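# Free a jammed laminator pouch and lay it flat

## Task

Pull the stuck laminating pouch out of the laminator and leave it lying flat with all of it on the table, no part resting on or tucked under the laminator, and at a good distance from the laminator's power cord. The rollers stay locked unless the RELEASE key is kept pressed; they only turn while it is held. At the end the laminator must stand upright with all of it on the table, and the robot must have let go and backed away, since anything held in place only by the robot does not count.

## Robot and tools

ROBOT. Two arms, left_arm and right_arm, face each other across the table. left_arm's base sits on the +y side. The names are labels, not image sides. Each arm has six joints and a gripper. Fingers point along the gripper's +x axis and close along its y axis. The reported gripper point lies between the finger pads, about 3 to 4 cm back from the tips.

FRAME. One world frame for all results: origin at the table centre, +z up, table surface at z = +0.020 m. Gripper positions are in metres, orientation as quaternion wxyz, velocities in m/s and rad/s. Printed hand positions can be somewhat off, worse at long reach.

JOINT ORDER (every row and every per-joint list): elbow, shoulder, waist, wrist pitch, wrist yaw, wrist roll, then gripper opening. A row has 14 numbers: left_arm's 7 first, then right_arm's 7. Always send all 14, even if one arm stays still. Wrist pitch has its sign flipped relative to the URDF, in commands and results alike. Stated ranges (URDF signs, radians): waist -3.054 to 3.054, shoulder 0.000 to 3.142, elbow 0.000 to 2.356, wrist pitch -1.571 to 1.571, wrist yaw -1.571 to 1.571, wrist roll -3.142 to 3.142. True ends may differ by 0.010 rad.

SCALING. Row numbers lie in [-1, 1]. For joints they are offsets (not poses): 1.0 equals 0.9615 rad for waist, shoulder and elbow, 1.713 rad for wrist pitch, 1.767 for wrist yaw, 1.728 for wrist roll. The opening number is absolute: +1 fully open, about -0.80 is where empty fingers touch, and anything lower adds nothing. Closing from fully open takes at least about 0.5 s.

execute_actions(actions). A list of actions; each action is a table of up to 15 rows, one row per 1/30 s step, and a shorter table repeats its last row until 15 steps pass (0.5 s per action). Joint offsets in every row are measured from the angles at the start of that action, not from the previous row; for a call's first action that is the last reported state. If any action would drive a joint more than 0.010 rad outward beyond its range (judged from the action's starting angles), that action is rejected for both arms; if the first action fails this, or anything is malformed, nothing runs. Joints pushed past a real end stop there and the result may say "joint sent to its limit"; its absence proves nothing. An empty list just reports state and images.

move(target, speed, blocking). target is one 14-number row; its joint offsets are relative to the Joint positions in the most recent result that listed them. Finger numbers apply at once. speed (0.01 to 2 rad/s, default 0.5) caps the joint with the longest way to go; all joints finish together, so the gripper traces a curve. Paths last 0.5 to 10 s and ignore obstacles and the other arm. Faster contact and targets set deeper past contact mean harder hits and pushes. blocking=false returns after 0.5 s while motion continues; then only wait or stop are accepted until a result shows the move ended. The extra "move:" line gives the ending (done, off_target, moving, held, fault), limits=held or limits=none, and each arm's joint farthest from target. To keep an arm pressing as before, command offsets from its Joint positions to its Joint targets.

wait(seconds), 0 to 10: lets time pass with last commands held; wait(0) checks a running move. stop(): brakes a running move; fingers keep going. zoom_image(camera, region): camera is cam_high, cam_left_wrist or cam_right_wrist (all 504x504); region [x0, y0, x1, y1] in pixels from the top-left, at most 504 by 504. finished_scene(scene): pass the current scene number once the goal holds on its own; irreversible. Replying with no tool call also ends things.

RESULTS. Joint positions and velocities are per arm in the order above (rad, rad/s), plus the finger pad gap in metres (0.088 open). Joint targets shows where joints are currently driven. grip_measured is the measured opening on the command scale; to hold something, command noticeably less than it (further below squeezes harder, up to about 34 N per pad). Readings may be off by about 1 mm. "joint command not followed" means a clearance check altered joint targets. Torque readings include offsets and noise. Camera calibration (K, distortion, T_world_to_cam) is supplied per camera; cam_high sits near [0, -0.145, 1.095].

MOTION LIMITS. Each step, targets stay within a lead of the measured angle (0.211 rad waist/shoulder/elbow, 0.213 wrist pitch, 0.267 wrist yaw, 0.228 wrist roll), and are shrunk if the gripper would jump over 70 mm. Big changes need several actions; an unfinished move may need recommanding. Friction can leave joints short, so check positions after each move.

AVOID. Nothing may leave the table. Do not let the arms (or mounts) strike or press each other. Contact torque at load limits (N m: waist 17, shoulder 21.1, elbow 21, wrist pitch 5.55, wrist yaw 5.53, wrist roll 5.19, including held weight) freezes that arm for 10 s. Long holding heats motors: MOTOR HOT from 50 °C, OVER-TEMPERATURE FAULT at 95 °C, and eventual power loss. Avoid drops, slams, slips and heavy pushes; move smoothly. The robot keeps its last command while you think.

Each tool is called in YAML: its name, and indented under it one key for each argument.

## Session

execute_actions:
  actions: []

Scene clock: 0.00 s.
left_arm: end_effector_position=(+0.2873, +0.4036, +0.1840) grip_measured=+0.818 end_effector_quat_wxyz=(+0.338, +0.703, +0.510, -0.363) end_effector_velocity=(-0.002, +0.001, -0.001) end_effector_angular_velocity=(+0.011, +0.004, +0.004) | right_arm: end_effector_position=(-0.1177, -0.1112, +0.1814) grip_measured=+0.842 end_effector_quat_wxyz=(+0.374, -0.531, +0.016, +0.760) end_effector_velocity=(-0.000, -0.001, -0.001) end_effector_angular_velocity=(-0.005, +0.003, +0.008)
Joint names: [elbow, shoulder, waist, wrist pitch, wrist yaw, wrist roll]
Joint positions: left_arm=[ 1.302  1.793  0.728  1.11  -0.546  1.309  0.079] | right_arm=[ 1.216  1.711 -0.514  0.5   -0.216 -1.026  0.08 ]
Joint velocities: left_arm=[-0.002  0.002 -0.002  0.007 -0.007 -0.007 -0.   ] | right_arm=[ 0.002  0.002 -0.002  0.007 -0.007 -0.007 -0.   ]
Joint torques (N m, as the arm reports them, + toward a larger Joint positions number): no reading
Motor temperatures (°C, as the motors report them): left_arm=[32 35 30 33 28 29] | right_arm=[33 36 32 35 29 31]
Heat: left arm: hottest shoulder 35 °C (+0.0 °C/min); right arm: hottest shoulder 36 °C (+0.0 °C/min).
Joint targets: left_arm=[1.302 1.793 0.728 1.110 -0.546 1.309] | right_arm=[1.216 1.711 -0.514 0.500 -0.216 -1.026]
camera_calibration (this result's frames):
cam_left_wrist: T_world_to_cam=[[-0.959044, 0.263118, -0.1049, 0.197061], [0.0873312, 0.626952, 0.774148, -0.39201], [0.269459, 0.73328, -0.624253, -0.179097], [0, 0, 0, 1]] pos_world=[0.271484, 0.325249, 0.212344]
cam_right_wrist: T_world_to_cam=[[0.578562, 0.698507, 0.421134, 0.0731152], [0.805447, -0.570651, -0.160037, 0.0933348], [0.128534, 0.431792, -0.892768, 0.305584], [0, 0, 0, 1]] pos_world=[-0.156756, -0.129759, 0.256961]

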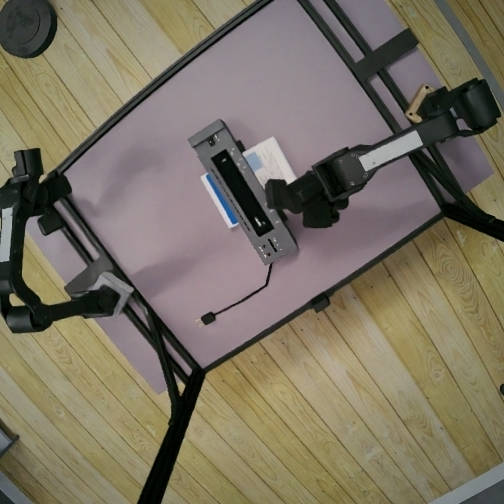

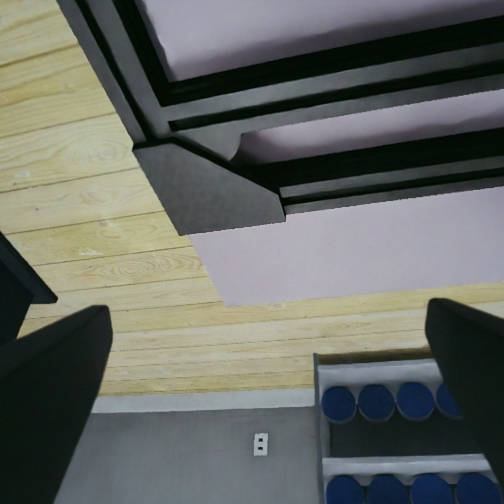

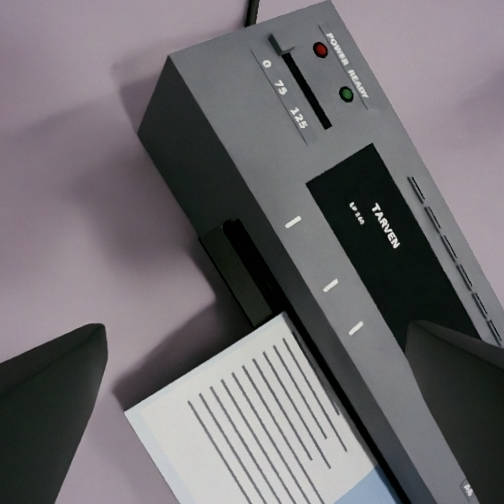

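zoom_image:
  camera: "cam_high"
  region: [160, 90, 360, 290]

zoom_image:
  camera: "cam_high"
  region: [180, 105, 260, 185]

Region (160, 90, 360, 290) of cam_high's 504x504 image, scaled by 2.520, with more detail than that image has.

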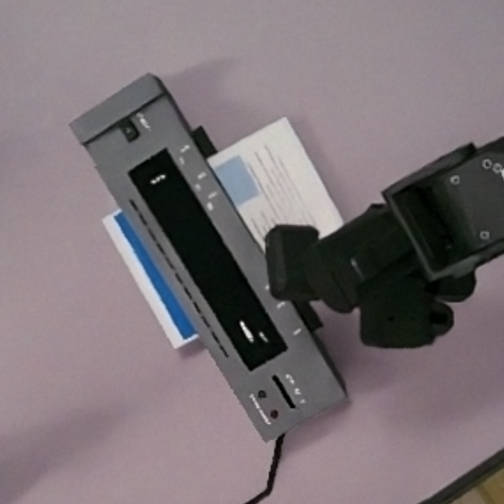

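Region (180, 105, 260, 185) of cam_high's 504x504 image, scaled by 6.300, with more detail than that image has.

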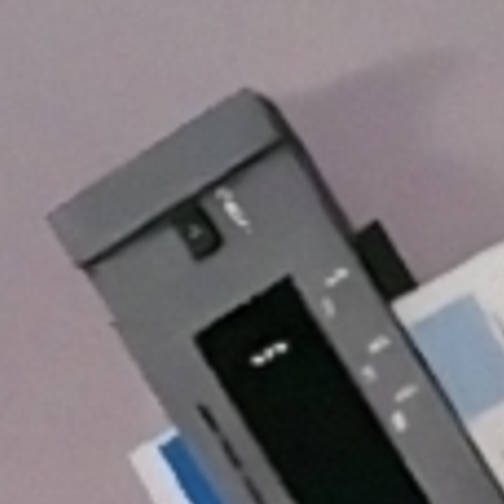

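move:
  target: [0.743,0.476,-0.784,-0.095,0.400,-0.984,-0.85,-0.837,-0.251,-0.334,-0.433,-0.019,-0.465,-0.3]
  speed: 1.4

Scene clock: 50.97 s.
left_arm: end_effector_position=(+0.1170, -0.0152, +0.1956) grip_measured=-0.814 end_effector_quat_wxyz=(+0.679, +0.159, +0.571, -0.433) end_effector_velocity=(-0.001, +0.002, -0.000) end_effector_angular_velocity=(+0.009, -0.001, +0.007) | right_arm: end_effector_position=(-0.0345, -0.2298, +0.0855) grip_measured=-0.300 end_effector_quat_wxyz=(+0.292, -0.663, -0.246, +0.644) end_effector_velocity=(-0.000, -0.002, -0.001) end_effector_angular_velocity=(-0.010, -0.017, +0.013)
Joint names: [elbow, shoulder, waist, wrist pitch, wrist yaw, wrist roll]
Joint positions: left_arm=[ 2.001  2.232 -0.029  0.95   0.158 -0.385  0.   ] | right_arm=[ 0.418  1.478 -0.832 -0.239 -0.247 -1.827  0.024]
Joint velocities: left_arm=[-0.002 -0.002 -0.002  0.007 -0.007 -0.007  0.   ] | right_arm=[-0.002 -0.002  0.002  0.007  0.007 -0.022 -0.   ]
Joint torques (N m, as the arm reports them, + toward a larger Joint positions number): left_arm=[  8.23 -10.53   0.28  -1.16   0.24  -0.16] | right_arm=[ 4.78 -4.57 -0.21 -1.33 -0.24 -0.04]
Motor temperatures (°C, as the motors report them): left_arm=[36 39 30 33 28 29] | right_arm=[37 43 32 37 29 31]
Heat: left arm: hottest shoulder 39 °C (+4.7 °C/min); right arm: hottest shoulder 43 °C (+8.2 °C/min).
Joint targets: left_arm=[2.016 2.250 -0.026 0.947 0.161 -0.391] | right_arm=[0.412 1.470 -0.835 -0.242 -0.249 -1.830]
move: off_target (left_arm); limits=none; left_arm: farthest joint: the shoulder, 0.018 radians from its target (0.458 radians at the start); right_arm: farthest joint: the shoulder, 0.008 radians from its target (0.242 radians at the start)
camera_calibration (this result's frames):
cam_left_wrist: T_world_to_cam=[[-0.775933, -0.570053, 0.270126, 0.0377371], [-0.58369, 0.81121, 0.0352746, 0.102211], [-0.239237, -0.130299, -0.962179, 0.293611], [0, 0, 0, 1]] pos_world=[0.159183, -0.0231449, 0.268707]
cam_right_wrist: T_world_to_cam=[[0.0299123, 0.673478, 0.738602, 0.0963777], [0.933144, -0.283661, 0.220859, -0.0189355], [0.358256, 0.682616, -0.636937, 0.30421], [0, 0, 0, 1]] pos_world=[-0.0941983, -0.277938, 0.12676]

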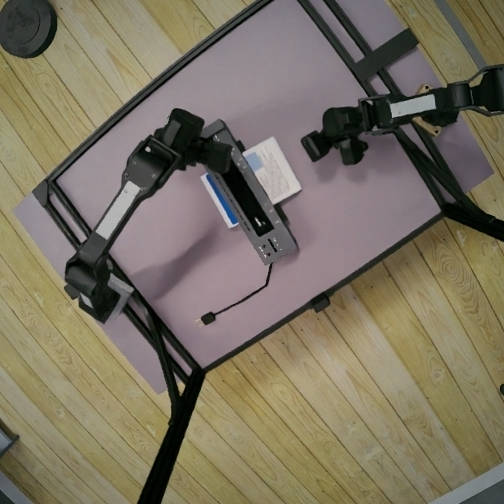

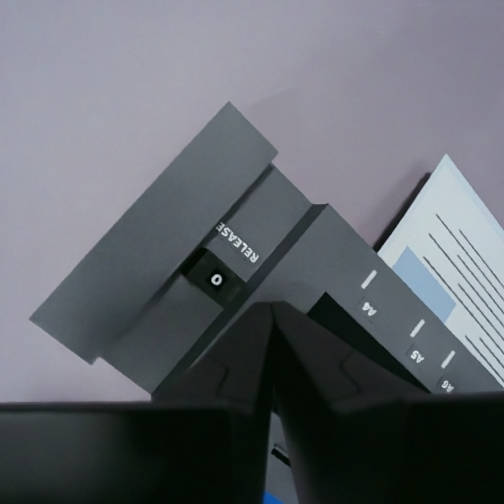

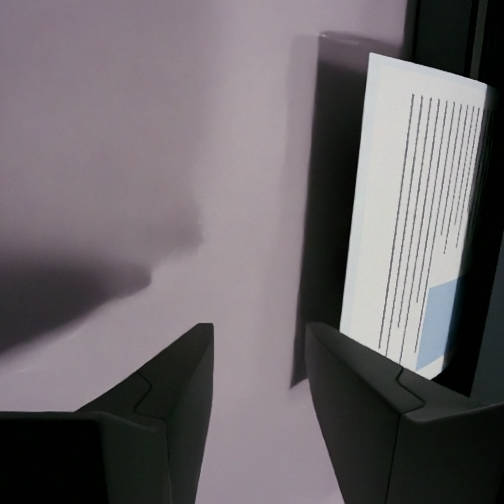

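zoom_image:
  camera: "cam_left_wrist"
  region: [120, 140, 360, 380]

zoom_image:
  camera: "cam_right_wrist"
  region: [252, 0, 504, 420]

Region (120, 140, 360, 380) of cam_left_wrist's 504x504 image, scaled by 2.100, with more detail than that image has.

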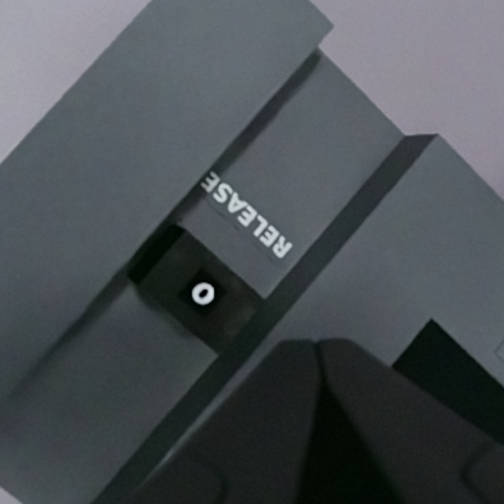

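Region (252, 0, 504, 420) of cam_right_wrist's 504x504 image, scaled by 1.200, with more detail than that image has; it fills the left 302 columns of this view, and the rest is white.

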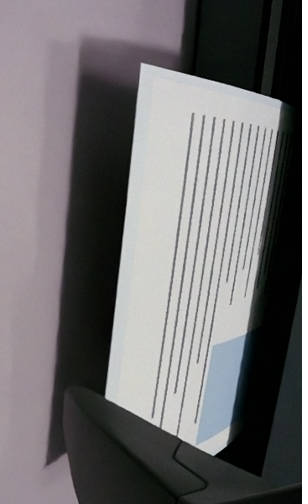

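move:
  target: [-0.060,0.040,0.015,-0.039,0.004,-0.466,-0.85,0.359,0.356,0.121,-0.010,0.044,0.048,0.22]
  speed: 0.8

Scene clock: 79.33 s.
left_arm: end_effector_position=(+0.1228, -0.0170, +0.1746) grip_measured=-0.814 end_effector_quat_wxyz=(+0.687, -0.121, +0.696, -0.173) end_effector_velocity=(+0.000, -0.001, +0.001) end_effector_angular_velocity=(-0.004, -0.006, +0.007) | right_arm: end_effector_position=(-0.0306, -0.1371, +0.0793) grip_measured=+0.220 end_effector_quat_wxyz=(+0.290, -0.663, -0.247, +0.645) end_effector_velocity=(+0.001, -0.003, -0.003) end_effector_angular_velocity=(-0.020, -0.004, +0.013)
Joint names: [elbow, shoulder, waist, wrist pitch, wrist yaw, wrist roll]
Joint positions: left_arm=[ 1.955  2.255 -0.018  0.885  0.163 -1.184  0.   ] | right_arm=[ 0.753  1.813 -0.718 -0.252 -0.171 -1.747  0.05 ]
Joint velocities: left_arm=[-0.002 -0.002 -0.002 -0.007 -0.007 -0.007  0.   ] | right_arm=[ 0.002  0.002 -0.007  0.022 -0.007 -0.022  0.   ]
Joint torques (N m, as the arm reports them, + toward a larger Joint positions number): left_arm=[  4.9  -10.82   0.31  -1.1    0.23  -0.17] | right_arm=[ 6.68 -5.04  0.3  -1.33 -0.06  0.09]
Motor temperatures (°C, as the motors report them): left_arm=[39 42 30 34 28 29] | right_arm=[37 41 32 40 29 31]
Heat: left arm: hottest shoulder 42 °C (+5.1 °C/min); right arm: hottest shoulder 41 °C (+2.0 °C/min).
Joint targets: left_arm=[1.943 2.271 -0.015 0.883 0.165 -1.190] | right_arm=[0.763 1.820 -0.716 -0.256 -0.169 -1.744]
move: off_target (left_arm); limits=none; left_arm: farthest joint: the shoulder, 0.016 radians from its target (0.038 radians at the start); right_arm: farthest joint: the elbow, 0.010 radians from its target (0.345 radians at the start)
camera_calibration (this result's frames):
cam_left_wrist: T_world_to_cam=[[-0.0793634, -0.912625, 0.401021, -0.0673609], [-0.925519, 0.216895, 0.310436, 0.0916449], [-0.370291, -0.346515, -0.861865, 0.269509], [0, 0, 0, 1]] pos_world=[0.17927, 0.0120365, 0.230844]
cam_right_wrist: T_world_to_cam=[[0.0269987, 0.675893, 0.736505, 0.0389121], [0.934489, -0.278691, 0.221499, 0.00581682], [0.354967, 0.682275, -0.639139, 0.235633], [0, 0, 0, 1]] pos_world=[-0.0901284, -0.185446, 0.120655]

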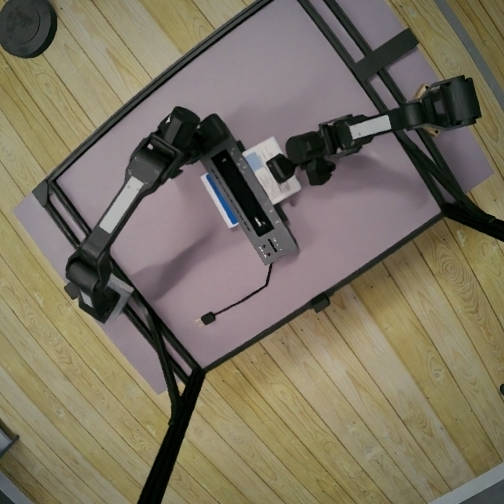

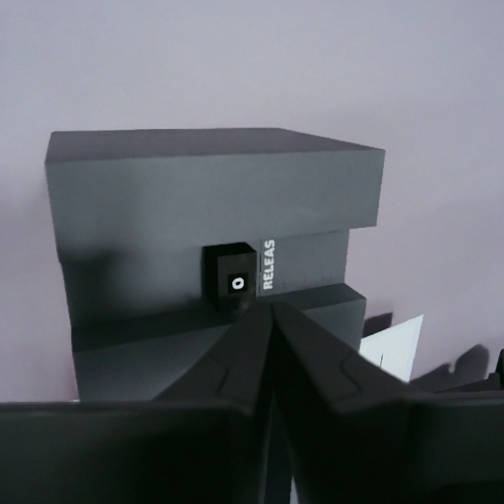

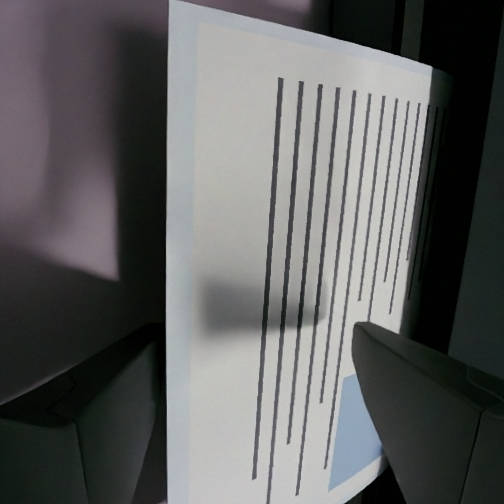

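execute_actions:
  actions:
    - [[-0.016,0.018,0.002,-0.004,0.001,-0.0035,-0.85,0.011,0.010,0.002,-0.003,0.001,0.002,0.22],[-0.021,0.020,0.000,-0.008,0.001,-0.0035,-0.85,0.012,0.013,0.002,-0.004,0.001,0.002,0.22],[-0.027,0.023,-0.002,-0.013,0.001,-0.0035,-0.85,0.014,0.016,0.002,-0.005,0.001,0.002,0.22],[-0.033,0.026,-0.004,-0.018,0.001,-0.0035,-0.85,0.015,0.019,0.002,-0.006,0.001,0.002,0.22],[-0.039,0.029,-0.006,-0.023,0.001,-0.0035,-0.85,0.017,0.022,0.002,-0.007,0.001,0.002,0.22],[-0.045,0.032,-0.008,-0.028,0.001,-0.0035,-0.85,0.018,0.025,0.002,-0.008,0.001,0.002,0.22],[-0.051,0.035,-0.009,-0.033,0.001,-0.0035,-0.85,0.020,0.028,0.002,-0.009,0.001,0.002,0.22],[-0.057,0.037,-0.010,-0.038,0.001,-0.0035,-0.85,0.021,0.031,0.002,-0.010,0.001,0.002,0.22],[-0.062,0.040,-0.0115,-0.042,0.001,-0.0035,-0.85,0.022,0.034,0.002,-0.011,0.001,0.002,0.22],[-0.0666,0.0416,-0.0125,-0.0455,0.001,-0.0035,-0.85,0.023,0.0355,0.002,-0.011,0.001,0.002,0.22]]
    - [[-0.012,0.016,-0.003,0,0,0,-0.85,0.009,0.007,0,0,0,0,0.12],[-0.012,0.016,-0.003,0,0,0,-0.85,0.009,0.007,0,0,0,0,0.02],[-0.012,0.016,-0.003,0,0,0,-0.85,0.009,0.007,0,0,0,0,-0.08],[-0.012,0.016,-0.003,0,0,0,-0.85,0.009,0.007,0,0,0,0,-0.18],[-0.012,0.016,-0.003,0,0,0,-0.85,0.009,0.007,0,0,0,0,-0.28],[-0.012,0.016,-0.003,0,0,0,-0.85,0.009,0.007,0,0,0,0,-0.38],[-0.012,0.016,-0.003,0,0,0,-0.85,0.009,0.007,0,0,0,0,-0.48],[-0.012,0.016,-0.003,0,0,0,-0.85,0.009,0.007,0,0,0,0,-0.57],[-0.012,0.016,-0.003,0,0,0,-0.85,0.009,0.007,0,0,0,0,-0.65],[-0.012,0.016,-0.003,0,0,0,-0.85,0.009,0.007,0,0,0,0,-0.72],[-0.012,0.016,-0.003,0,0,0,-0.85,0.009,0.007,0,0,0,0,-0.78],[-0.012,0.016,-0.003,0,0,0,-0.85,0.009,0.007,0,0,0,0,-0.83],[-0.012,0.016,-0.003,0,0,0,-0.85,0.009,0.007,0,0,0,0,-0.88],[-0.012,0.016,-0.003,0,0,0,-0.85,0.009,0.007,0,0,0,0,-0.92],[-0.012,0.016,-0.003,0,0,0,-0.85,0.009,0.007,0,0,0,0,-0.95]]

Scene clock: 95.83 s.
left_arm: end_effector_position=(+0.1207, -0.0206, +0.1523) grip_measured=-0.814 end_effector_quat_wxyz=(+0.687, -0.118, +0.696, -0.175) end_effector_velocity=(-0.001, +0.002, -0.000) end_effector_angular_velocity=(+0.009, -0.001, +0.007) | right_arm: end_effector_position=(-0.0286, -0.1343, +0.0723) grip_measured=-0.780 end_effector_quat_wxyz=(+0.294, -0.661, -0.238, +0.648) end_effector_velocity=(+0.005, +0.003, +0.004) end_effector_angular_velocity=(+0.014, +0.025, -0.065)
Joint names: [elbow, shoulder, waist, wrist pitch, wrist yaw, wrist roll]
Joint positions: left_arm=[ 1.905  2.277 -0.025  0.812  0.161 -1.184  0.   ] | right_arm=[ 0.764  1.846 -0.721 -0.267 -0.172 -1.731  0.001]
Joint velocities: left_arm=[-0.002 -0.002 -0.002  0.007 -0.007 -0.007  0.   ] | right_arm=[ 0.007 -0.002 -0.002 -0.007  0.022  0.066 -0.003]
Joint torques (N m, as the arm reports them, + toward a larger Joint positions number): left_arm=[  4.98 -11.09  -0.35  -0.78   0.12   0.03] | right_arm=[ 6.28 -5.93  0.28 -1.07 -0.11 -0.47]
Motor temperatures (°C, as the motors report them): left_arm=[37 44 30 34 28 29] | right_arm=[37 42 32 41 29 31]
Heat: left arm: hottest shoulder 44 °C (+6.0 °C/min); right arm: hottest shoulder 42 °C (+1.0 °C/min).
Joint targets: left_arm=[1.893 2.293 -0.028 0.814 0.161 -1.184] | right_arm=[0.773 1.846 -0.718 -0.267 -0.171 -1.746]
camera_calibration (this result's frames):
cam_left_wrist: T_world_to_cam=[[-0.0852876, -0.912268, 0.400615, -0.0611344], [-0.924499, 0.222385, 0.30959, 0.0975128], [-0.37152, -0.343964, -0.862358, 0.248535], [0, 0, 0, 1]] pos_world=[0.177272, 0.00803074, 0.208628]
cam_right_wrist: T_world_to_cam=[[0.0460495, 0.679874, 0.731882, 0.0434967], [0.933522, -0.290062, 0.210713, 0.00552032], [0.35555, 0.673525, -0.648034, 0.227968], [0, 0, 0, 1]] pos_world=[-0.0882102, -0.181513, 0.114733]

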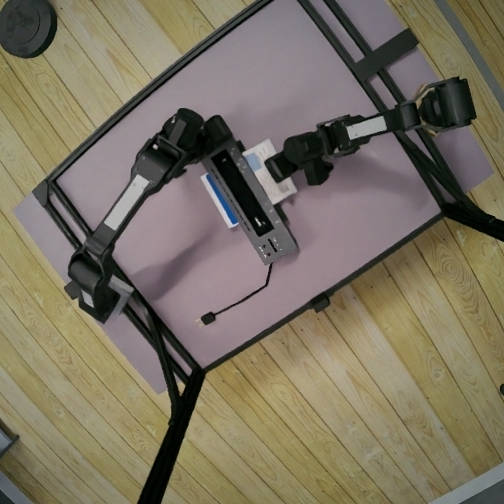

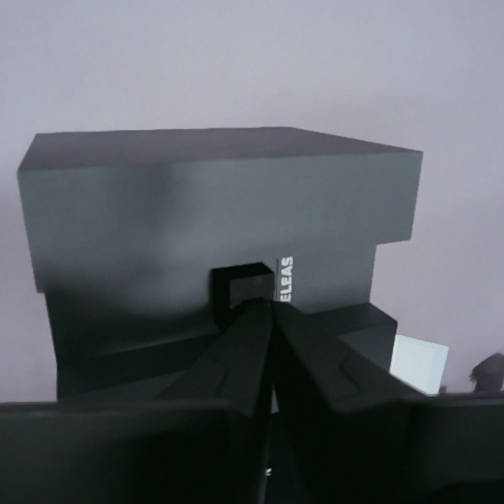

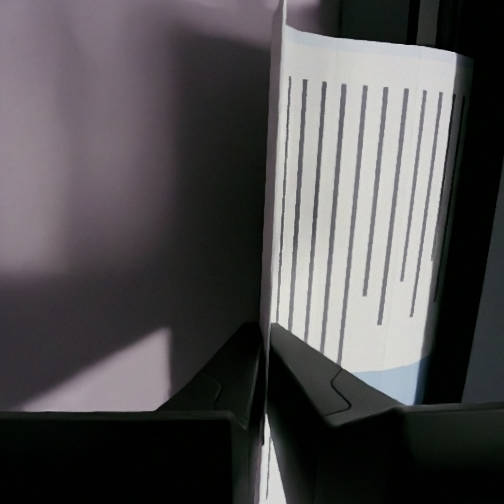

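execute_actions:
  actions: []

Scene clock: 100.93 s.
left_arm: end_effector_position=(+0.1207, -0.0206, +0.1523) grip_measured=-0.814 end_effector_quat_wxyz=(+0.687, -0.118, +0.696, -0.175) end_effector_velocity=(-0.003, +0.001, -0.000) end_effector_angular_velocity=(+0.009, -0.001, +0.002) | right_arm: end_effector_position=(-0.0286, -0.1343, +0.0722) grip_measured=-0.781 end_effector_quat_wxyz=(+0.294, -0.661, -0.238, +0.649) end_effector_velocity=(-0.001, -0.002, -0.001) end_effector_angular_velocity=(-0.015, +0.005, +0.008)
Joint names: [elbow, shoulder, waist, wrist pitch, wrist yaw, wrist roll]
Joint positions: left_arm=[ 1.905  2.277 -0.025  0.812  0.161 -1.184  0.   ] | right_arm=[ 0.764  1.846 -0.721 -0.266 -0.172 -1.73   0.001]
Joint velocities: left_arm=[-0.002 -0.002 -0.007  0.007 -0.007 -0.007  0.   ] | right_arm=[ 0.002 -0.002 -0.002  0.022 -0.007 -0.007  0.   ]
Joint torques (N m, as the arm reports them, + toward a larger Joint positions number): left_arm=[  4.93 -11.06  -0.36  -0.78   0.1    0.02] | right_arm=[ 6.32 -5.92  0.31 -1.08 -0.11 -0.45]
Motor temperatures (°C, as the motors report them): left_arm=[37 44 30 34 28 29] | right_arm=[37 42 32 41 29 31]
Heat: left arm: hottest shoulder 44 °C (+5.0 °C/min); right arm: hottest shoulder 42 °C (+0.0 °C/min).
Joint targets: left_arm=[1.893 2.293 -0.028 0.814 0.161 -1.184] | right_arm=[0.773 1.846 -0.718 -0.267 -0.171 -1.746]
camera_calibration (this result's frames):
cam_left_wrist: T_world_to_cam=[[-0.0852876, -0.912268, 0.400615, -0.0611344], [-0.924499, 0.222385, 0.30959, 0.0975128], [-0.37152, -0.343964, -0.862358, 0.248535], [0, 0, 0, 1]] pos_world=[0.177272, 0.00803074, 0.208628]
cam_right_wrist: T_world_to_cam=[[0.0472759, 0.680063, 0.731628, 0.0436565], [0.933476, -0.290763, 0.209951, 0.00549249], [0.35551, 0.673032, -0.648568, 0.227947], [0, 0, 0, 1]] pos_world=[-0.0882287, -0.181508, 0.114746]

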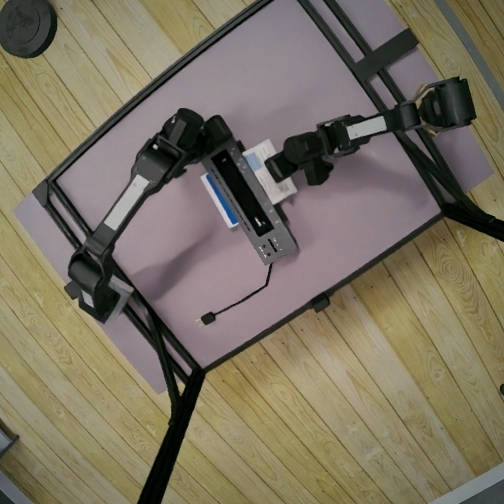

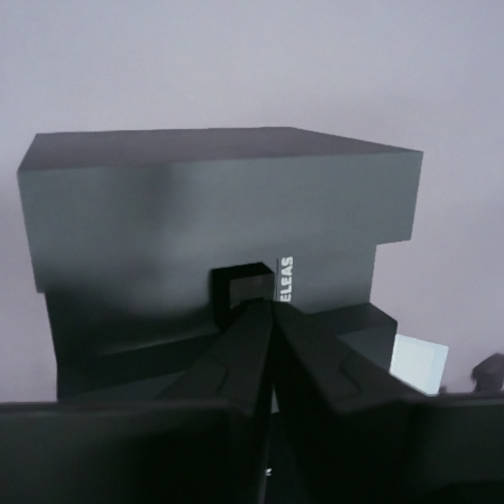

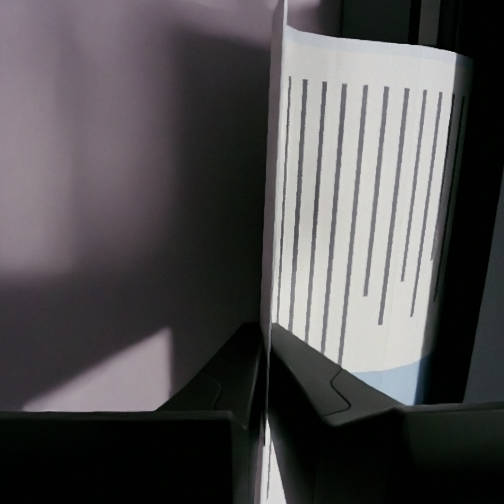

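zoom_image:
  camera: "cam_left_wrist"
  region: [180, 230, 340, 370]

Region (180, 230, 340, 370) of cam_left_wrist's 504x504 image, scaled by 3.150, with more detail than that image has; it fills the top 441 rows of this view, and the rest is white.

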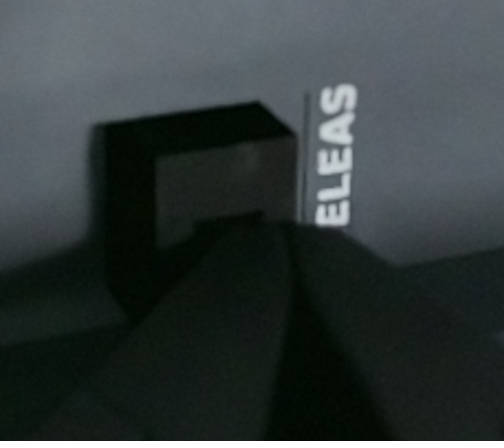

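execute_actions:
  actions:
    - [[-0.0125,0.0166,-0.003,0.001,0,0,-0.85, 0.009,0,0.002,0,0,-0.009,-0.95],[-0.015,0.017,-0.003,-0.001,0,0,-0.85, 0.008,-0.004,0.001,0.0005,0,-0.009,-0.95],[-0.018,0.017,-0.003,-0.003,0,0,-0.85, 0.006,-0.008,0.001,0.001,0,-0.009,-0.95],[-0.021,0.0175,-0.003,-0.005,0,0,-0.85, 0.005,-0.012,0,0.002,0,-0.009,-0.95],[-0.024,0.018,-0.003,-0.007,0,0,-0.85, 0.003,-0.016,0,0.002,0,-0.0095,-0.95],[-0.028,0.018,-0.003,-0.009,0,0,-0.85, 0.002,-0.020,-0.001,0.003,0,-0.0095,-0.95],[-0.031,0.0185,-0.003,-0.011,0,0,-0.85, 0,-0.024,-0.002,0.0035,-0.001,-0.010,-0.95],[-0.034,0.019,-0.003,-0.013,0,0,-0.85, -0.001,-0.028,-0.002,0.004,-0.001,-0.010,-0.95],[-0.037,0.019,-0.003,-0.015,0,0,-0.85, -0.003,-0.032,-0.003,0.005,-0.001,-0.010,-0.95],[-0.040,0.0195,-0.003,-0.017,0,0,-0.85, -0.004,-0.036,-0.003,0.005,-0.001,-0.010,-0.95],[-0.043,0.020,-0.003,-0.019,0,0,-0.85, -0.006,-0.040,-0.004,0.006,-0.002,-0.0105,-0.95],[-0.047,0.020,-0.003,-0.021,0,0,-0.85, -0.007,-0.044,-0.0045,0.0065,-0.002,-0.0105,-0.95],[-0.050,0.0205,-0.003,-0.023,0,0,-0.85, -0.009,-0.048,-0.005,0.007,-0.002,-0.0105,-0.95],[-0.053,0.021,-0.003,-0.025,0,0,-0.85, -0.010,-0.052,-0.0055,0.0075,-0.002,-0.0105,-0.95],[-0.056,0.021,-0.003,-0.027,0,0,-0.85, -0.012,-0.055,-0.006,0.008,-0.002,-0.0105,-0.95]]
    - [[-0.020,0.018,-0.002,-0.003,0,0,-0.85, -0.004,-0.014,-0.002,0.002,0,0,-0.95],[-0.022,0.019,-0.002,-0.004,0,0,-0.85, -0.004,-0.014,-0.002,0.002,0,0,-0.95],[-0.024,0.020,-0.002,-0.005,0,0,-0.85, -0.004,-0.014,-0.002,0.002,0,0,-0.95],[-0.026,0.021,-0.002,-0.006,0,0,-0.85, -0.004,-0.014,-0.002,0.002,0,0,-0.95],[-0.028,0.022,-0.002,-0.007,0,0,-0.85, -0.004,-0.014,-0.002,0.002,0,0,-0.95],[-0.030,0.023,-0.002,-0.008,0,0,-0.85, -0.004,-0.014,-0.002,0.002,0,0,-0.95],[-0.032,0.024,-0.002,-0.009,0,0,-0.85, -0.004,-0.014,-0.002,0.002,0,0,-0.95],[-0.034,0.025,-0.002,-0.010,0,0,-0.85, -0.004,-0.014,-0.002,0.002,0,0,-0.95],[-0.036,0.026,-0.002,-0.011,0,0,-0.85, -0.004,-0.014,-0.002,0.002,0,0,-0.95],[-0.038,0.027,-0.002,-0.012,0,0,-0.85, -0.004,-0.014,-0.002,0.002,0,0,-0.95],[-0.040,0.028,-0.002,-0.013,0,0,-0.85, -0.004,-0.014,-0.002,0.002,0,0,-0.95],[-0.042,0.029,-0.002,-0.014,0,0,-0.85, -0.004,-0.014,-0.002,0.002,0,0,-0.95],[-0.044,0.030,-0.002,-0.015,0,0,-0.85, -0.004,-0.014,-0.002,0.002,0,0,-0.95],[-0.045,0.030,-0.002,-0.016,0,0,-0.85, -0.004,-0.014,-0.002,0.002,0,0,-0.95],[-0.046,0.030,-0.002,-0.017,0,0,-0.85, -0.004,-0.014,-0.002,0.002,0,0,-0.95]]

Scene clock: 131.73 s.
left_arm: end_effector_position=(+0.1206, -0.0206, +0.1408) grip_measured=-0.814 end_effector_quat_wxyz=(+0.687, -0.121, +0.694, -0.178) end_effector_velocity=(-0.000, +0.008, -0.013) end_effector_angular_velocity=(+0.032, +0.007, +0.012) | right_arm: end_effector_position=(-0.0289, -0.1373, +0.0799) grip_measured=-0.785 end_effector_quat_wxyz=(+0.300, -0.658, -0.236, +0.649) end_effector_velocity=(-0.000, -0.000, +0.001) end_effector_angular_velocity=(-0.002, -0.010, +0.018)
Joint names: [elbow, shoulder, waist, wrist pitch, wrist yaw, wrist roll]
Joint positions: left_arm=[ 1.855  2.277 -0.025  0.753  0.161 -1.184  0.   ] | right_arm=[ 0.755  1.812 -0.724 -0.249 -0.175 -1.719  0.001]
Joint velocities: left_arm=[-0.037  0.002  0.002 -0.007 -0.007 -0.007  0.   ] | right_arm=[ 0.002 -0.002 -0.002  0.007 -0.007 -0.022 -0.   ]
Joint torques (N m, as the arm reports them, + toward a larger Joint positions number): left_arm=[ 3.69 -9.48 -0.26 -1.11  0.09  0.03] | right_arm=[ 5.21 -6.86 -0.11 -1.1  -0.12 -0.32]
Motor temperatures (°C, as the motors report them): left_arm=[36 46 30 34 28 29] | right_arm=[38 43 32 41 29 31]
Heat: left arm: hottest shoulder 46 °C (+4.0 °C/min); right arm: hottest shoulder 43 °C (+1.0 °C/min).
Joint targets: left_arm=[1.831 2.306 -0.027 0.747 0.161 -1.184] | right_arm=[0.753 1.802 -0.725 -0.249 -0.175 -1.730]
camera_calibration (this result's frames):
cam_left_wrist: T_world_to_cam=[[-0.0865647, -0.908627, 0.408537, -0.0573438], [-0.925469, 0.225149, 0.304656, 0.101936], [-0.368801, -0.351716, -0.860396, 0.237806], [0, 0, 0, 1]] pos_world=[0.177077, 0.00858537, 0.196979]
cam_right_wrist: T_world_to_cam=[[0.0592501, 0.673531, 0.73678, 0.0390722], [0.932648, -0.300487, 0.19969, 0.00270238], [0.35589, 0.675325, -0.645971, 0.235207], [0, 0, 0, 1]] pos_world=[-0.0885433, -0.184346, 0.12261]

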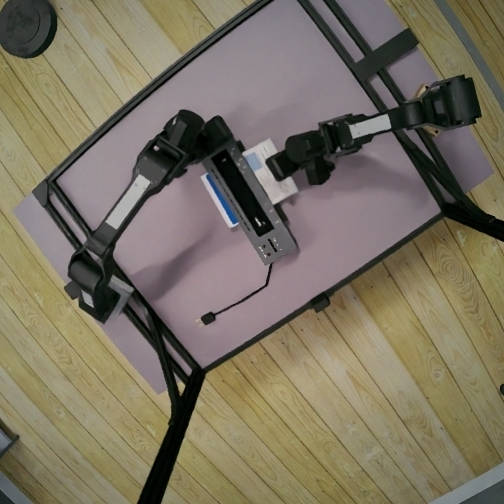

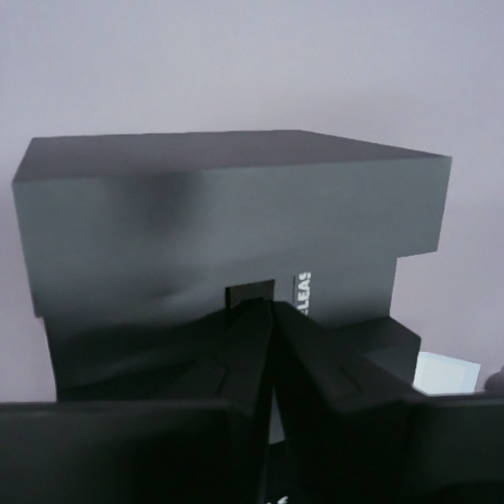

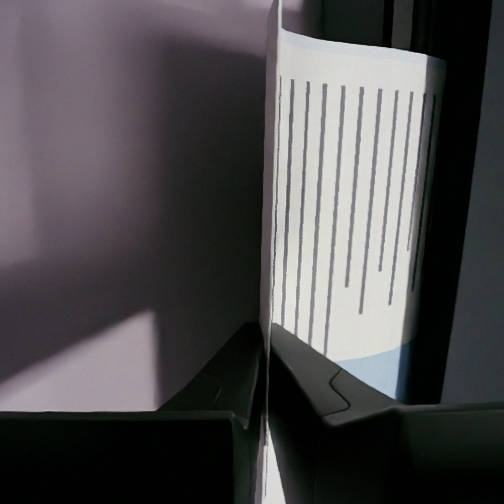

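execute_actions:
  actions:
    - [[-0.026,0.031,-0.002,-0.004,0,0,-0.85, -0.004,-0.012,-0.002,0,0,-0.008,-0.95],[-0.028,0.033,-0.002,-0.005,0,0,-0.85, -0.004,-0.012,-0.002,0,0,-0.010,-0.95],[-0.030,0.035,-0.002,-0.006,0,0,-0.85, -0.006,-0.013,-0.002,0,0,-0.012,-0.95],[-0.032,0.037,-0.002,-0.007,0,0,-0.85, -0.010,-0.016,-0.003,0,-0.001,-0.014,-0.95],[-0.034,0.039,-0.002,-0.008,0,0,-0.85, -0.015,-0.020,-0.004,-0.001,-0.001,-0.016,-0.95],[-0.036,0.041,-0.002,-0.009,0,0,-0.85, -0.021,-0.025,-0.005,-0.001,-0.002,-0.017,-0.95],[-0.038,0.042,-0.002,-0.010,0,0,-0.85, -0.027,-0.030,-0.007,-0.001,-0.002,-0.018,-0.95],[-0.040,0.043,-0.002,-0.011,0,0,-0.85, -0.033,-0.035,-0.008,-0.002,-0.003,-0.019,-0.95],[-0.041,0.044,-0.002,-0.011,0,0,-0.85, -0.039,-0.040,-0.009,-0.002,-0.003,-0.020,-0.95],[-0.042,0.045,-0.002,-0.012,0,0,-0.85, -0.045,-0.045,-0.011,-0.002,-0.004,-0.021,-0.95],[-0.042,0.045,-0.002,-0.012,0,0,-0.85, -0.051,-0.050,-0.012,-0.003,-0.004,-0.022,-0.95],[-0.042,0.045,-0.002,-0.012,0,0,-0.85, -0.057,-0.055,-0.013,-0.003,-0.005,-0.023,-0.95],[-0.042,0.045,-0.002,-0.012,0,0,-0.85, -0.063,-0.060,-0.015,-0.004,-0.005,-0.024,-0.95],[-0.042,0.045,-0.002,-0.012,0,0,-0.85, -0.069,-0.065,-0.016,-0.004,-0.006,-0.025,-0.95],[-0.042,0.045,-0.002,-0.012,0,0,-0.85, -0.075,-0.070,-0.017,-0.004,-0.006,-0.026,-0.95]]

wait:
  seconds: 0.3

Scene clock: 136.80 s.
left_arm: end_effector_position=(+0.1204, -0.0199, +0.1374) grip_measured=-0.814 end_effector_quat_wxyz=(+0.687, -0.121, +0.694, -0.178) end_effector_velocity=(+0.000, -0.001, +0.001) end_effector_angular_velocity=(-0.004, +0.000, +0.020) | right_arm: end_effector_position=(-0.0300, -0.1465, +0.0858) grip_measured=-0.779 end_effector_quat_wxyz=(+0.299, -0.659, -0.248, +0.645) end_effector_velocity=(-0.004, -0.017, +0.034) end_effector_angular_velocity=(+0.105, -0.045, +0.045)
Joint names: [elbow, shoulder, waist, wrist pitch, wrist yaw, wrist roll]
Joint positions: left_arm=[ 1.842  2.277 -0.025  0.74   0.161 -1.184  0.   ] | right_arm=[ 0.712  1.765 -0.732 -0.259 -0.183 -1.74   0.001]
Joint velocities: left_arm=[-0.002 -0.002 -0.002 -0.007 -0.007 -0.022  0.   ] | right_arm=[-0.115 -0.168 -0.017 -0.051 -0.037 -0.051  0.001]
Joint torques (N m, as the arm reports them, + toward a larger Joint positions number): left_arm=[ 3.04 -7.56 -0.26 -1.47  0.09  0.03] | right_arm=[ 3.38 -6.29 -0.66 -0.61 -0.13 -0.55]
Motor temperatures (°C, as the motors report them): left_arm=[36 45 30 34 28 29] | right_arm=[38 44 32 41 29 31]
Heat: left arm: hottest shoulder 45 °C (+3.0 °C/min); right arm: hottest shoulder 44 °C (+3.0 °C/min).
Joint targets: left_arm=[1.815 2.321 -0.027 0.732 0.161 -1.184] | right_arm=[0.683 1.745 -0.740 -0.255 -0.186 -1.763]
camera_calibration (this result's frames):
cam_left_wrist: T_world_to_cam=[[-0.0864617, -0.908921, 0.407905, -0.0552481], [-0.925392, 0.224929, 0.305052, 0.102488], [-0.369018, -0.351097, -0.860556, 0.23513], [0, 0, 0, 1]] pos_world=[0.176832, 0.00928454, 0.193614]
cam_right_wrist: T_world_to_cam=[[0.0399155, 0.663086, 0.747478, 0.0380181], [0.933584, -0.291372, 0.208621, 0.000383448], [0.356128, 0.689507, -0.630677, 0.246324], [0, 0, 0, 1]] pos_world=[-0.0895983, -0.19494, 0.126853]

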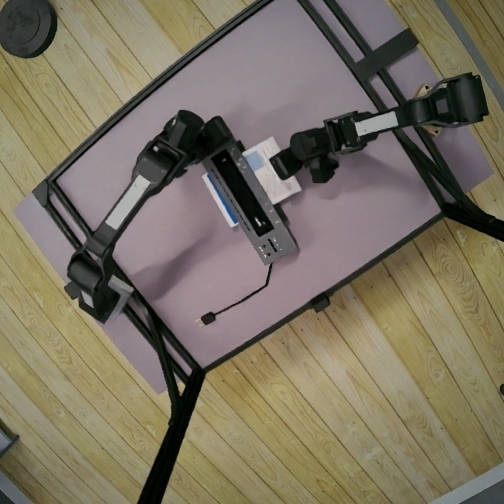

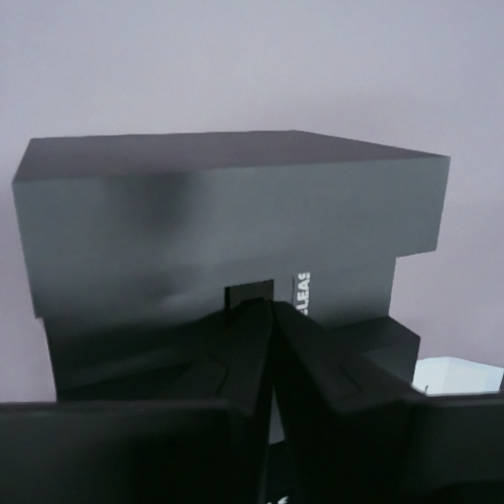

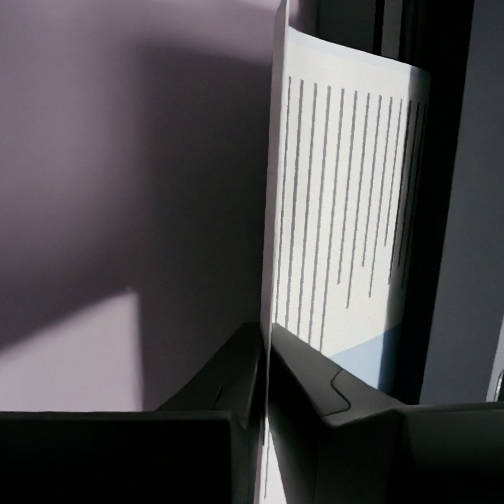

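Scene clock: 137.10 s.
left_arm: end_effector_position=(+0.1203, -0.0199, +0.1373) grip_measured=-0.814 end_effector_quat_wxyz=(+0.687, -0.121, +0.694, -0.178) end_effector_velocity=(-0.002, -0.001, -0.001) end_effector_angular_velocity=(-0.005, +0.003, -0.012) | right_arm: end_effector_position=(-0.0301, -0.1473, +0.0890) grip_measured=-0.777 end_effector_quat_wxyz=(+0.301, -0.658, -0.252, +0.642) end_effector_velocity=(-0.000, -0.000, +0.001) end_effector_angular_velocity=(-0.000, +0.011, -0.002)
Joint names: [elbow, shoulder, waist, wrist pitch, wrist yaw, wrist roll]
Joint positions: left_arm=[ 1.842  2.277 -0.025  0.74   0.162 -1.184  0.   ] | right_arm=[ 0.705  1.752 -0.733 -0.263 -0.186 -1.744  0.001]
Joint velocities: left_arm=[-0.002  0.002 -0.002 -0.007  0.007  0.007  0.   ] | right_arm=[ 0.002 -0.002 -0.002  0.007 -0.007  0.007 -0.   ]
Joint torques (N m, as the arm reports them, + toward a larger Joint positions number): left_arm=[ 3.04 -7.54 -0.33 -1.47  0.1   0.01] | right_arm=[ 3.17 -6.23 -0.73 -0.48 -0.14 -0.54]
Motor temperatures (°C, as the motors report them): left_arm=[36 45 30 34 28 29] | right_arm=[38 44 32 41 29 31]
Heat: left arm: hottest shoulder 45 °C (+3.0 °C/min); right arm: hottest shoulder 44 °C (+3.0 °C/min).
Joint targets: left_arm=[1.815 2.321 -0.027 0.732 0.162 -1.184] | right_arm=[0.683 1.745 -0.740 -0.256 -0.186 -1.763]
wait: 0.30 s; no rest
camera_calibration (this result's frames):
cam_left_wrist: T_world_to_cam=[[-0.0864596, -0.908861, 0.40804, -0.0552339], [-0.925257, 0.225101, 0.305333, 0.102406], [-0.369355, -0.351143, -0.860393, 0.235052], [0, 0, 0, 1]] pos_world=[0.176794, 0.00928504, 0.193506]
cam_right_wrist: T_world_to_cam=[[0.0342962, 0.656186, 0.75382, 0.0344158], [0.933629, -0.290162, 0.210103, -0.000329307], [0.356596, 0.696582, -0.622585, 0.249278], [0, 0, 0, 1]] pos_world=[-0.0897647, -0.196322, 0.129323]

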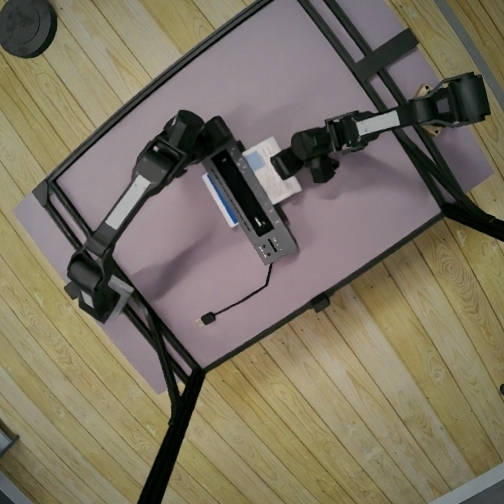

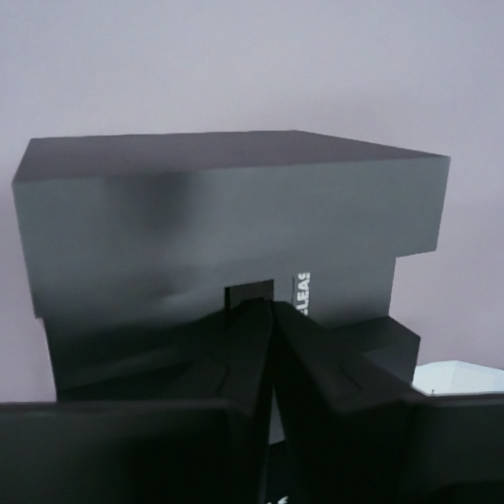

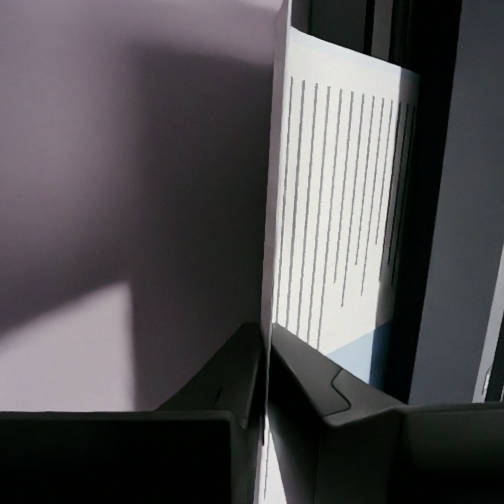

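zoom_image:
  camera: "cam_high"
  region: [180, 110, 340, 270]

zoom_image:
  camera: "cam_left_wrist"
  region: [180, 230, 340, 370]

Region (180, 110, 340, 270) of cam_high's 504x504 image, scaled by 3.150, with more detail than that image has.

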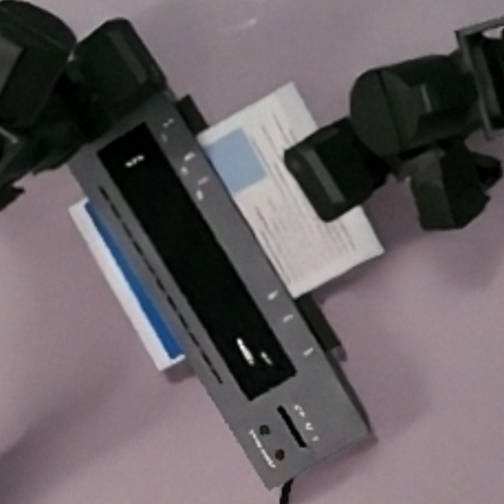

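Region (180, 230, 340, 370) of cam_left_wrist's 504x504 image, scaled by 3.150, with more detail than that image has; it fills the top 441 rows of this view, and the rest is white.

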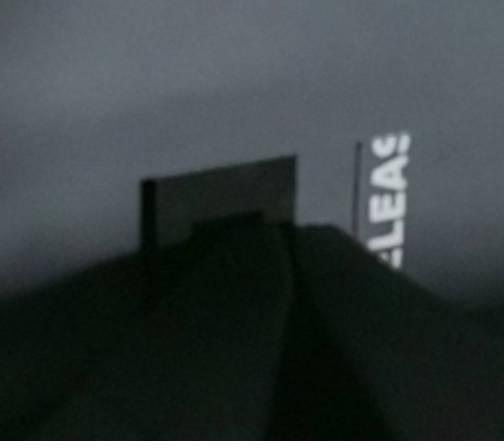

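execute_actions:
  actions:
    - [[-0.028,0.045,-0.002,-0.005,0,0,-0.85, -0.026,-0.009,-0.008,0.004,0,-0.011,-0.95],[-0.028,0.045,-0.002,-0.005,0,0,-0.85, -0.031,-0.013,-0.009,0.004,-0.001,-0.012,-0.95],[-0.028,0.045,-0.002,-0.005,0,0,-0.85, -0.038,-0.018,-0.011,0.004,-0.001,-0.013,-0.95],[-0.028,0.045,-0.002,-0.005,0,0,-0.85, -0.046,-0.024,-0.013,0.004,-0.002,-0.015,-0.95],[-0.028,0.045,-0.002,-0.005,0,0,-0.85, -0.054,-0.030,-0.015,0.004,-0.002,-0.016,-0.95],[-0.028,0.045,-0.002,-0.005,0,0,-0.85, -0.062,-0.036,-0.017,0.004,-0.003,-0.017,-0.95],[-0.028,0.045,-0.002,-0.005,0,0,-0.85, -0.069,-0.043,-0.019,0.004,-0.003,-0.018,-0.95],[-0.028,0.045,-0.002,-0.005,0,0,-0.85, -0.077,-0.049,-0.021,0.004,-0.004,-0.020,-0.95],[-0.028,0.045,-0.002,-0.005,0,0,-0.85, -0.085,-0.055,-0.024,0.004,-0.005,-0.021,-0.95],[-0.028,0.045,-0.002,-0.005,0,0,-0.85, -0.093,-0.061,-0.026,0.004,-0.005,-0.022,-0.95],[-0.028,0.045,-0.002,-0.005,0,0,-0.85, -0.100,-0.067,-0.028,0.004,-0.006,-0.023,-0.95],[-0.028,0.045,-0.002,-0.005,0,0,-0.85, -0.108,-0.073,-0.030,0.004,-0.006,-0.024,-0.95],[-0.028,0.045,-0.002,-0.005,0,0,-0.85, -0.116,-0.080,-0.032,0.004,-0.007,-0.026,-0.95],[-0.028,0.045,-0.002,-0.005,0,0,-0.85, -0.123,-0.086,-0.034,0.004,-0.007,-0.027,-0.95],[-0.028,0.045,-0.002,-0.005,0,0,-0.85, -0.131,-0.092,-0.036,0.004,-0.008,-0.028,-0.95]]
    - [[-0.028,0.045,-0.002,-0.005,0,0,-0.85, -0.045,-0.030,-0.013,0.004,-0.003,-0.014,-0.95],[-0.028,0.045,-0.002,-0.005,0,0,-0.85, -0.053,-0.038,-0.016,0.005,-0.004,-0.015,-0.95],[-0.028,0.045,-0.002,-0.005,0,0,-0.85, -0.060,-0.046,-0.018,0.005,-0.005,-0.016,-0.95],[-0.028,0.045,-0.002,-0.005,0,0,-0.85, -0.068,-0.054,-0.021,0.006,-0.006,-0.017,-0.95],[-0.028,0.045,-0.002,-0.005,0,0,-0.85, -0.075,-0.062,-0.023,0.006,-0.007,-0.018,-0.95],[-0.028,0.045,-0.002,-0.005,0,0,-0.85, -0.083,-0.070,-0.026,0.007,-0.008,-0.019,-0.95],[-0.028,0.045,-0.002,-0.005,0,0,-0.85, -0.090,-0.078,-0.028,0.007,-0.009,-0.020,-0.95],[-0.028,0.045,-0.002,-0.005,0,0,-0.85, -0.098,-0.086,-0.031,0.008,-0.010,-0.021,-0.95],[-0.028,0.045,-0.002,-0.005,0,0,-0.85, -0.105,-0.094,-0.033,0.008,-0.011,-0.022,-0.95],[-0.028,0.045,-0.002,-0.005,0,0,-0.85, -0.113,-0.102,-0.036,0.009,-0.012,-0.023,-0.95],[-0.028,0.045,-0.002,-0.005,0,0,-0.85, -0.120,-0.110,-0.038,0.009,-0.013,-0.025,-0.95],[-0.028,0.045,-0.002,-0.005,0,0,-0.85, -0.128,-0.118,-0.041,0.010,-0.014,-0.026,-0.95],[-0.028,0.045,-0.002,-0.005,0,0,-0.85, -0.135,-0.126,-0.044,0.011,-0.015,-0.027,-0.95],[-0.028,0.045,-0.002,-0.005,0,0,-0.85, -0.143,-0.134,-0.046,0.011,-0.016,-0.028,-0.95],[-0.028,0.045,-0.002,-0.005,0,0,-0.85, -0.150,-0.142,-0.049,0.012,-0.017,-0.029,-0.95]]

Scene clock: 148.80 s.
left_arm: end_effector_position=(+0.1204, -0.0198, +0.1371) grip_measured=-0.814 end_effector_quat_wxyz=(+0.687, -0.121, +0.694, -0.178) end_effector_velocity=(-0.001, +0.003, +0.000) end_effector_angular_velocity=(+0.019, +0.002, +0.007) | right_arm: end_effector_position=(-0.0356, -0.2063, +0.0830) grip_measured=-0.776 end_effector_quat_wxyz=(+0.289, -0.661, -0.243, +0.648) end_effector_velocity=(-0.002, -0.015, +0.060) end_effector_angular_velocity=(+0.190, -0.061, +0.040)
Joint names: [elbow, shoulder, waist, wrist pitch, wrist yaw, wrist roll]
Joint positions: left_arm=[ 1.841  2.277 -0.024  0.739  0.163 -1.184  0.   ] | right_arm=[ 0.499  1.574 -0.79  -0.25  -0.223 -1.795  0.001]
Joint velocities: left_arm=[ 0.002 -0.002 -0.002  0.022 -0.007 -0.007  0.   ] | right_arm=[-0.115 -0.295 -0.042 -0.007 -0.066 -0.051  0.001]
Joint torques (N m, as the arm reports them, + toward a larger Joint positions number): left_arm=[ 2.99 -7.53 -0.17 -1.51  0.08  0.04] | right_arm=[ 2.66 -4.49 -0.96 -0.22 -0.17 -0.56]
Motor temperatures (°C, as the motors report them): left_arm=[35 44 30 35 28 29] | right_arm=[37 44 32 39 29 31]
Heat: left arm: hottest shoulder 44 °C (+1.0 °C/min); right arm: hottest shoulder 44 °C (+3.0 °C/min).
Joint targets: left_arm=[1.814 2.321 -0.026 0.731 0.162 -1.184] | right_arm=[0.463 1.550 -0.803 -0.238 -0.228 -1.819]
camera_calibration (this result's frames):
cam_left_wrist: T_world_to_cam=[[-0.0861086, -0.908773, 0.408309, -0.0551791], [-0.925074, 0.225091, 0.305895, 0.10241], [-0.369896, -0.351376, -0.860065, 0.234967], [0, 0, 0, 1]] pos_world=[0.176898, 0.0093649, 0.19329]
cam_right_wrist: T_world_to_cam=[[0.0333469, 0.679846, 0.732596, 0.0844081], [0.935808, -0.278615, 0.215957, -0.00908811], [0.350929, 0.678368, -0.645497, 0.286589], [0, 0, 0, 1]] pos_world=[-0.0948825, -0.254329, 0.125118]

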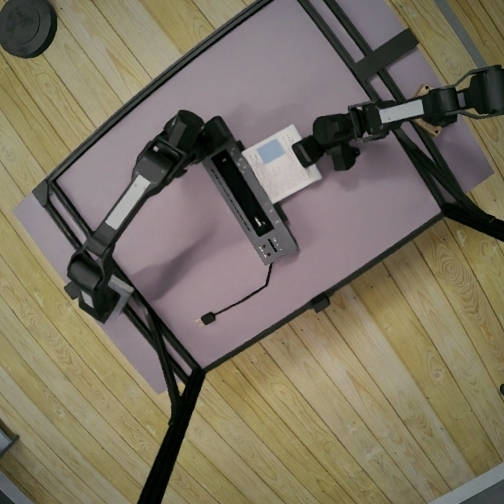

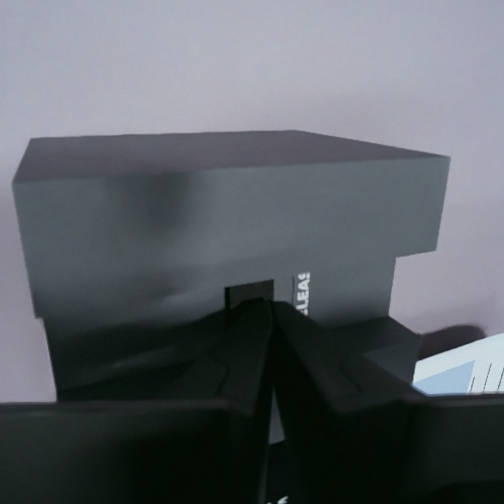

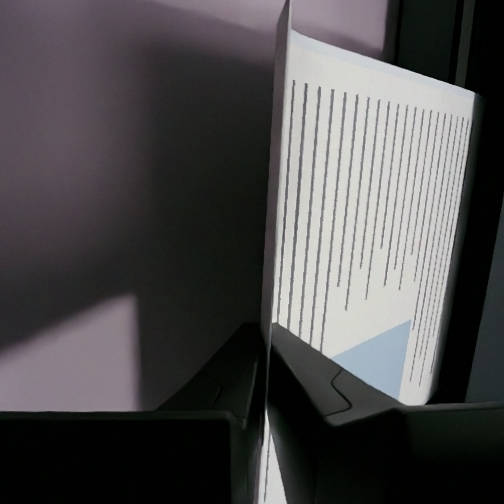

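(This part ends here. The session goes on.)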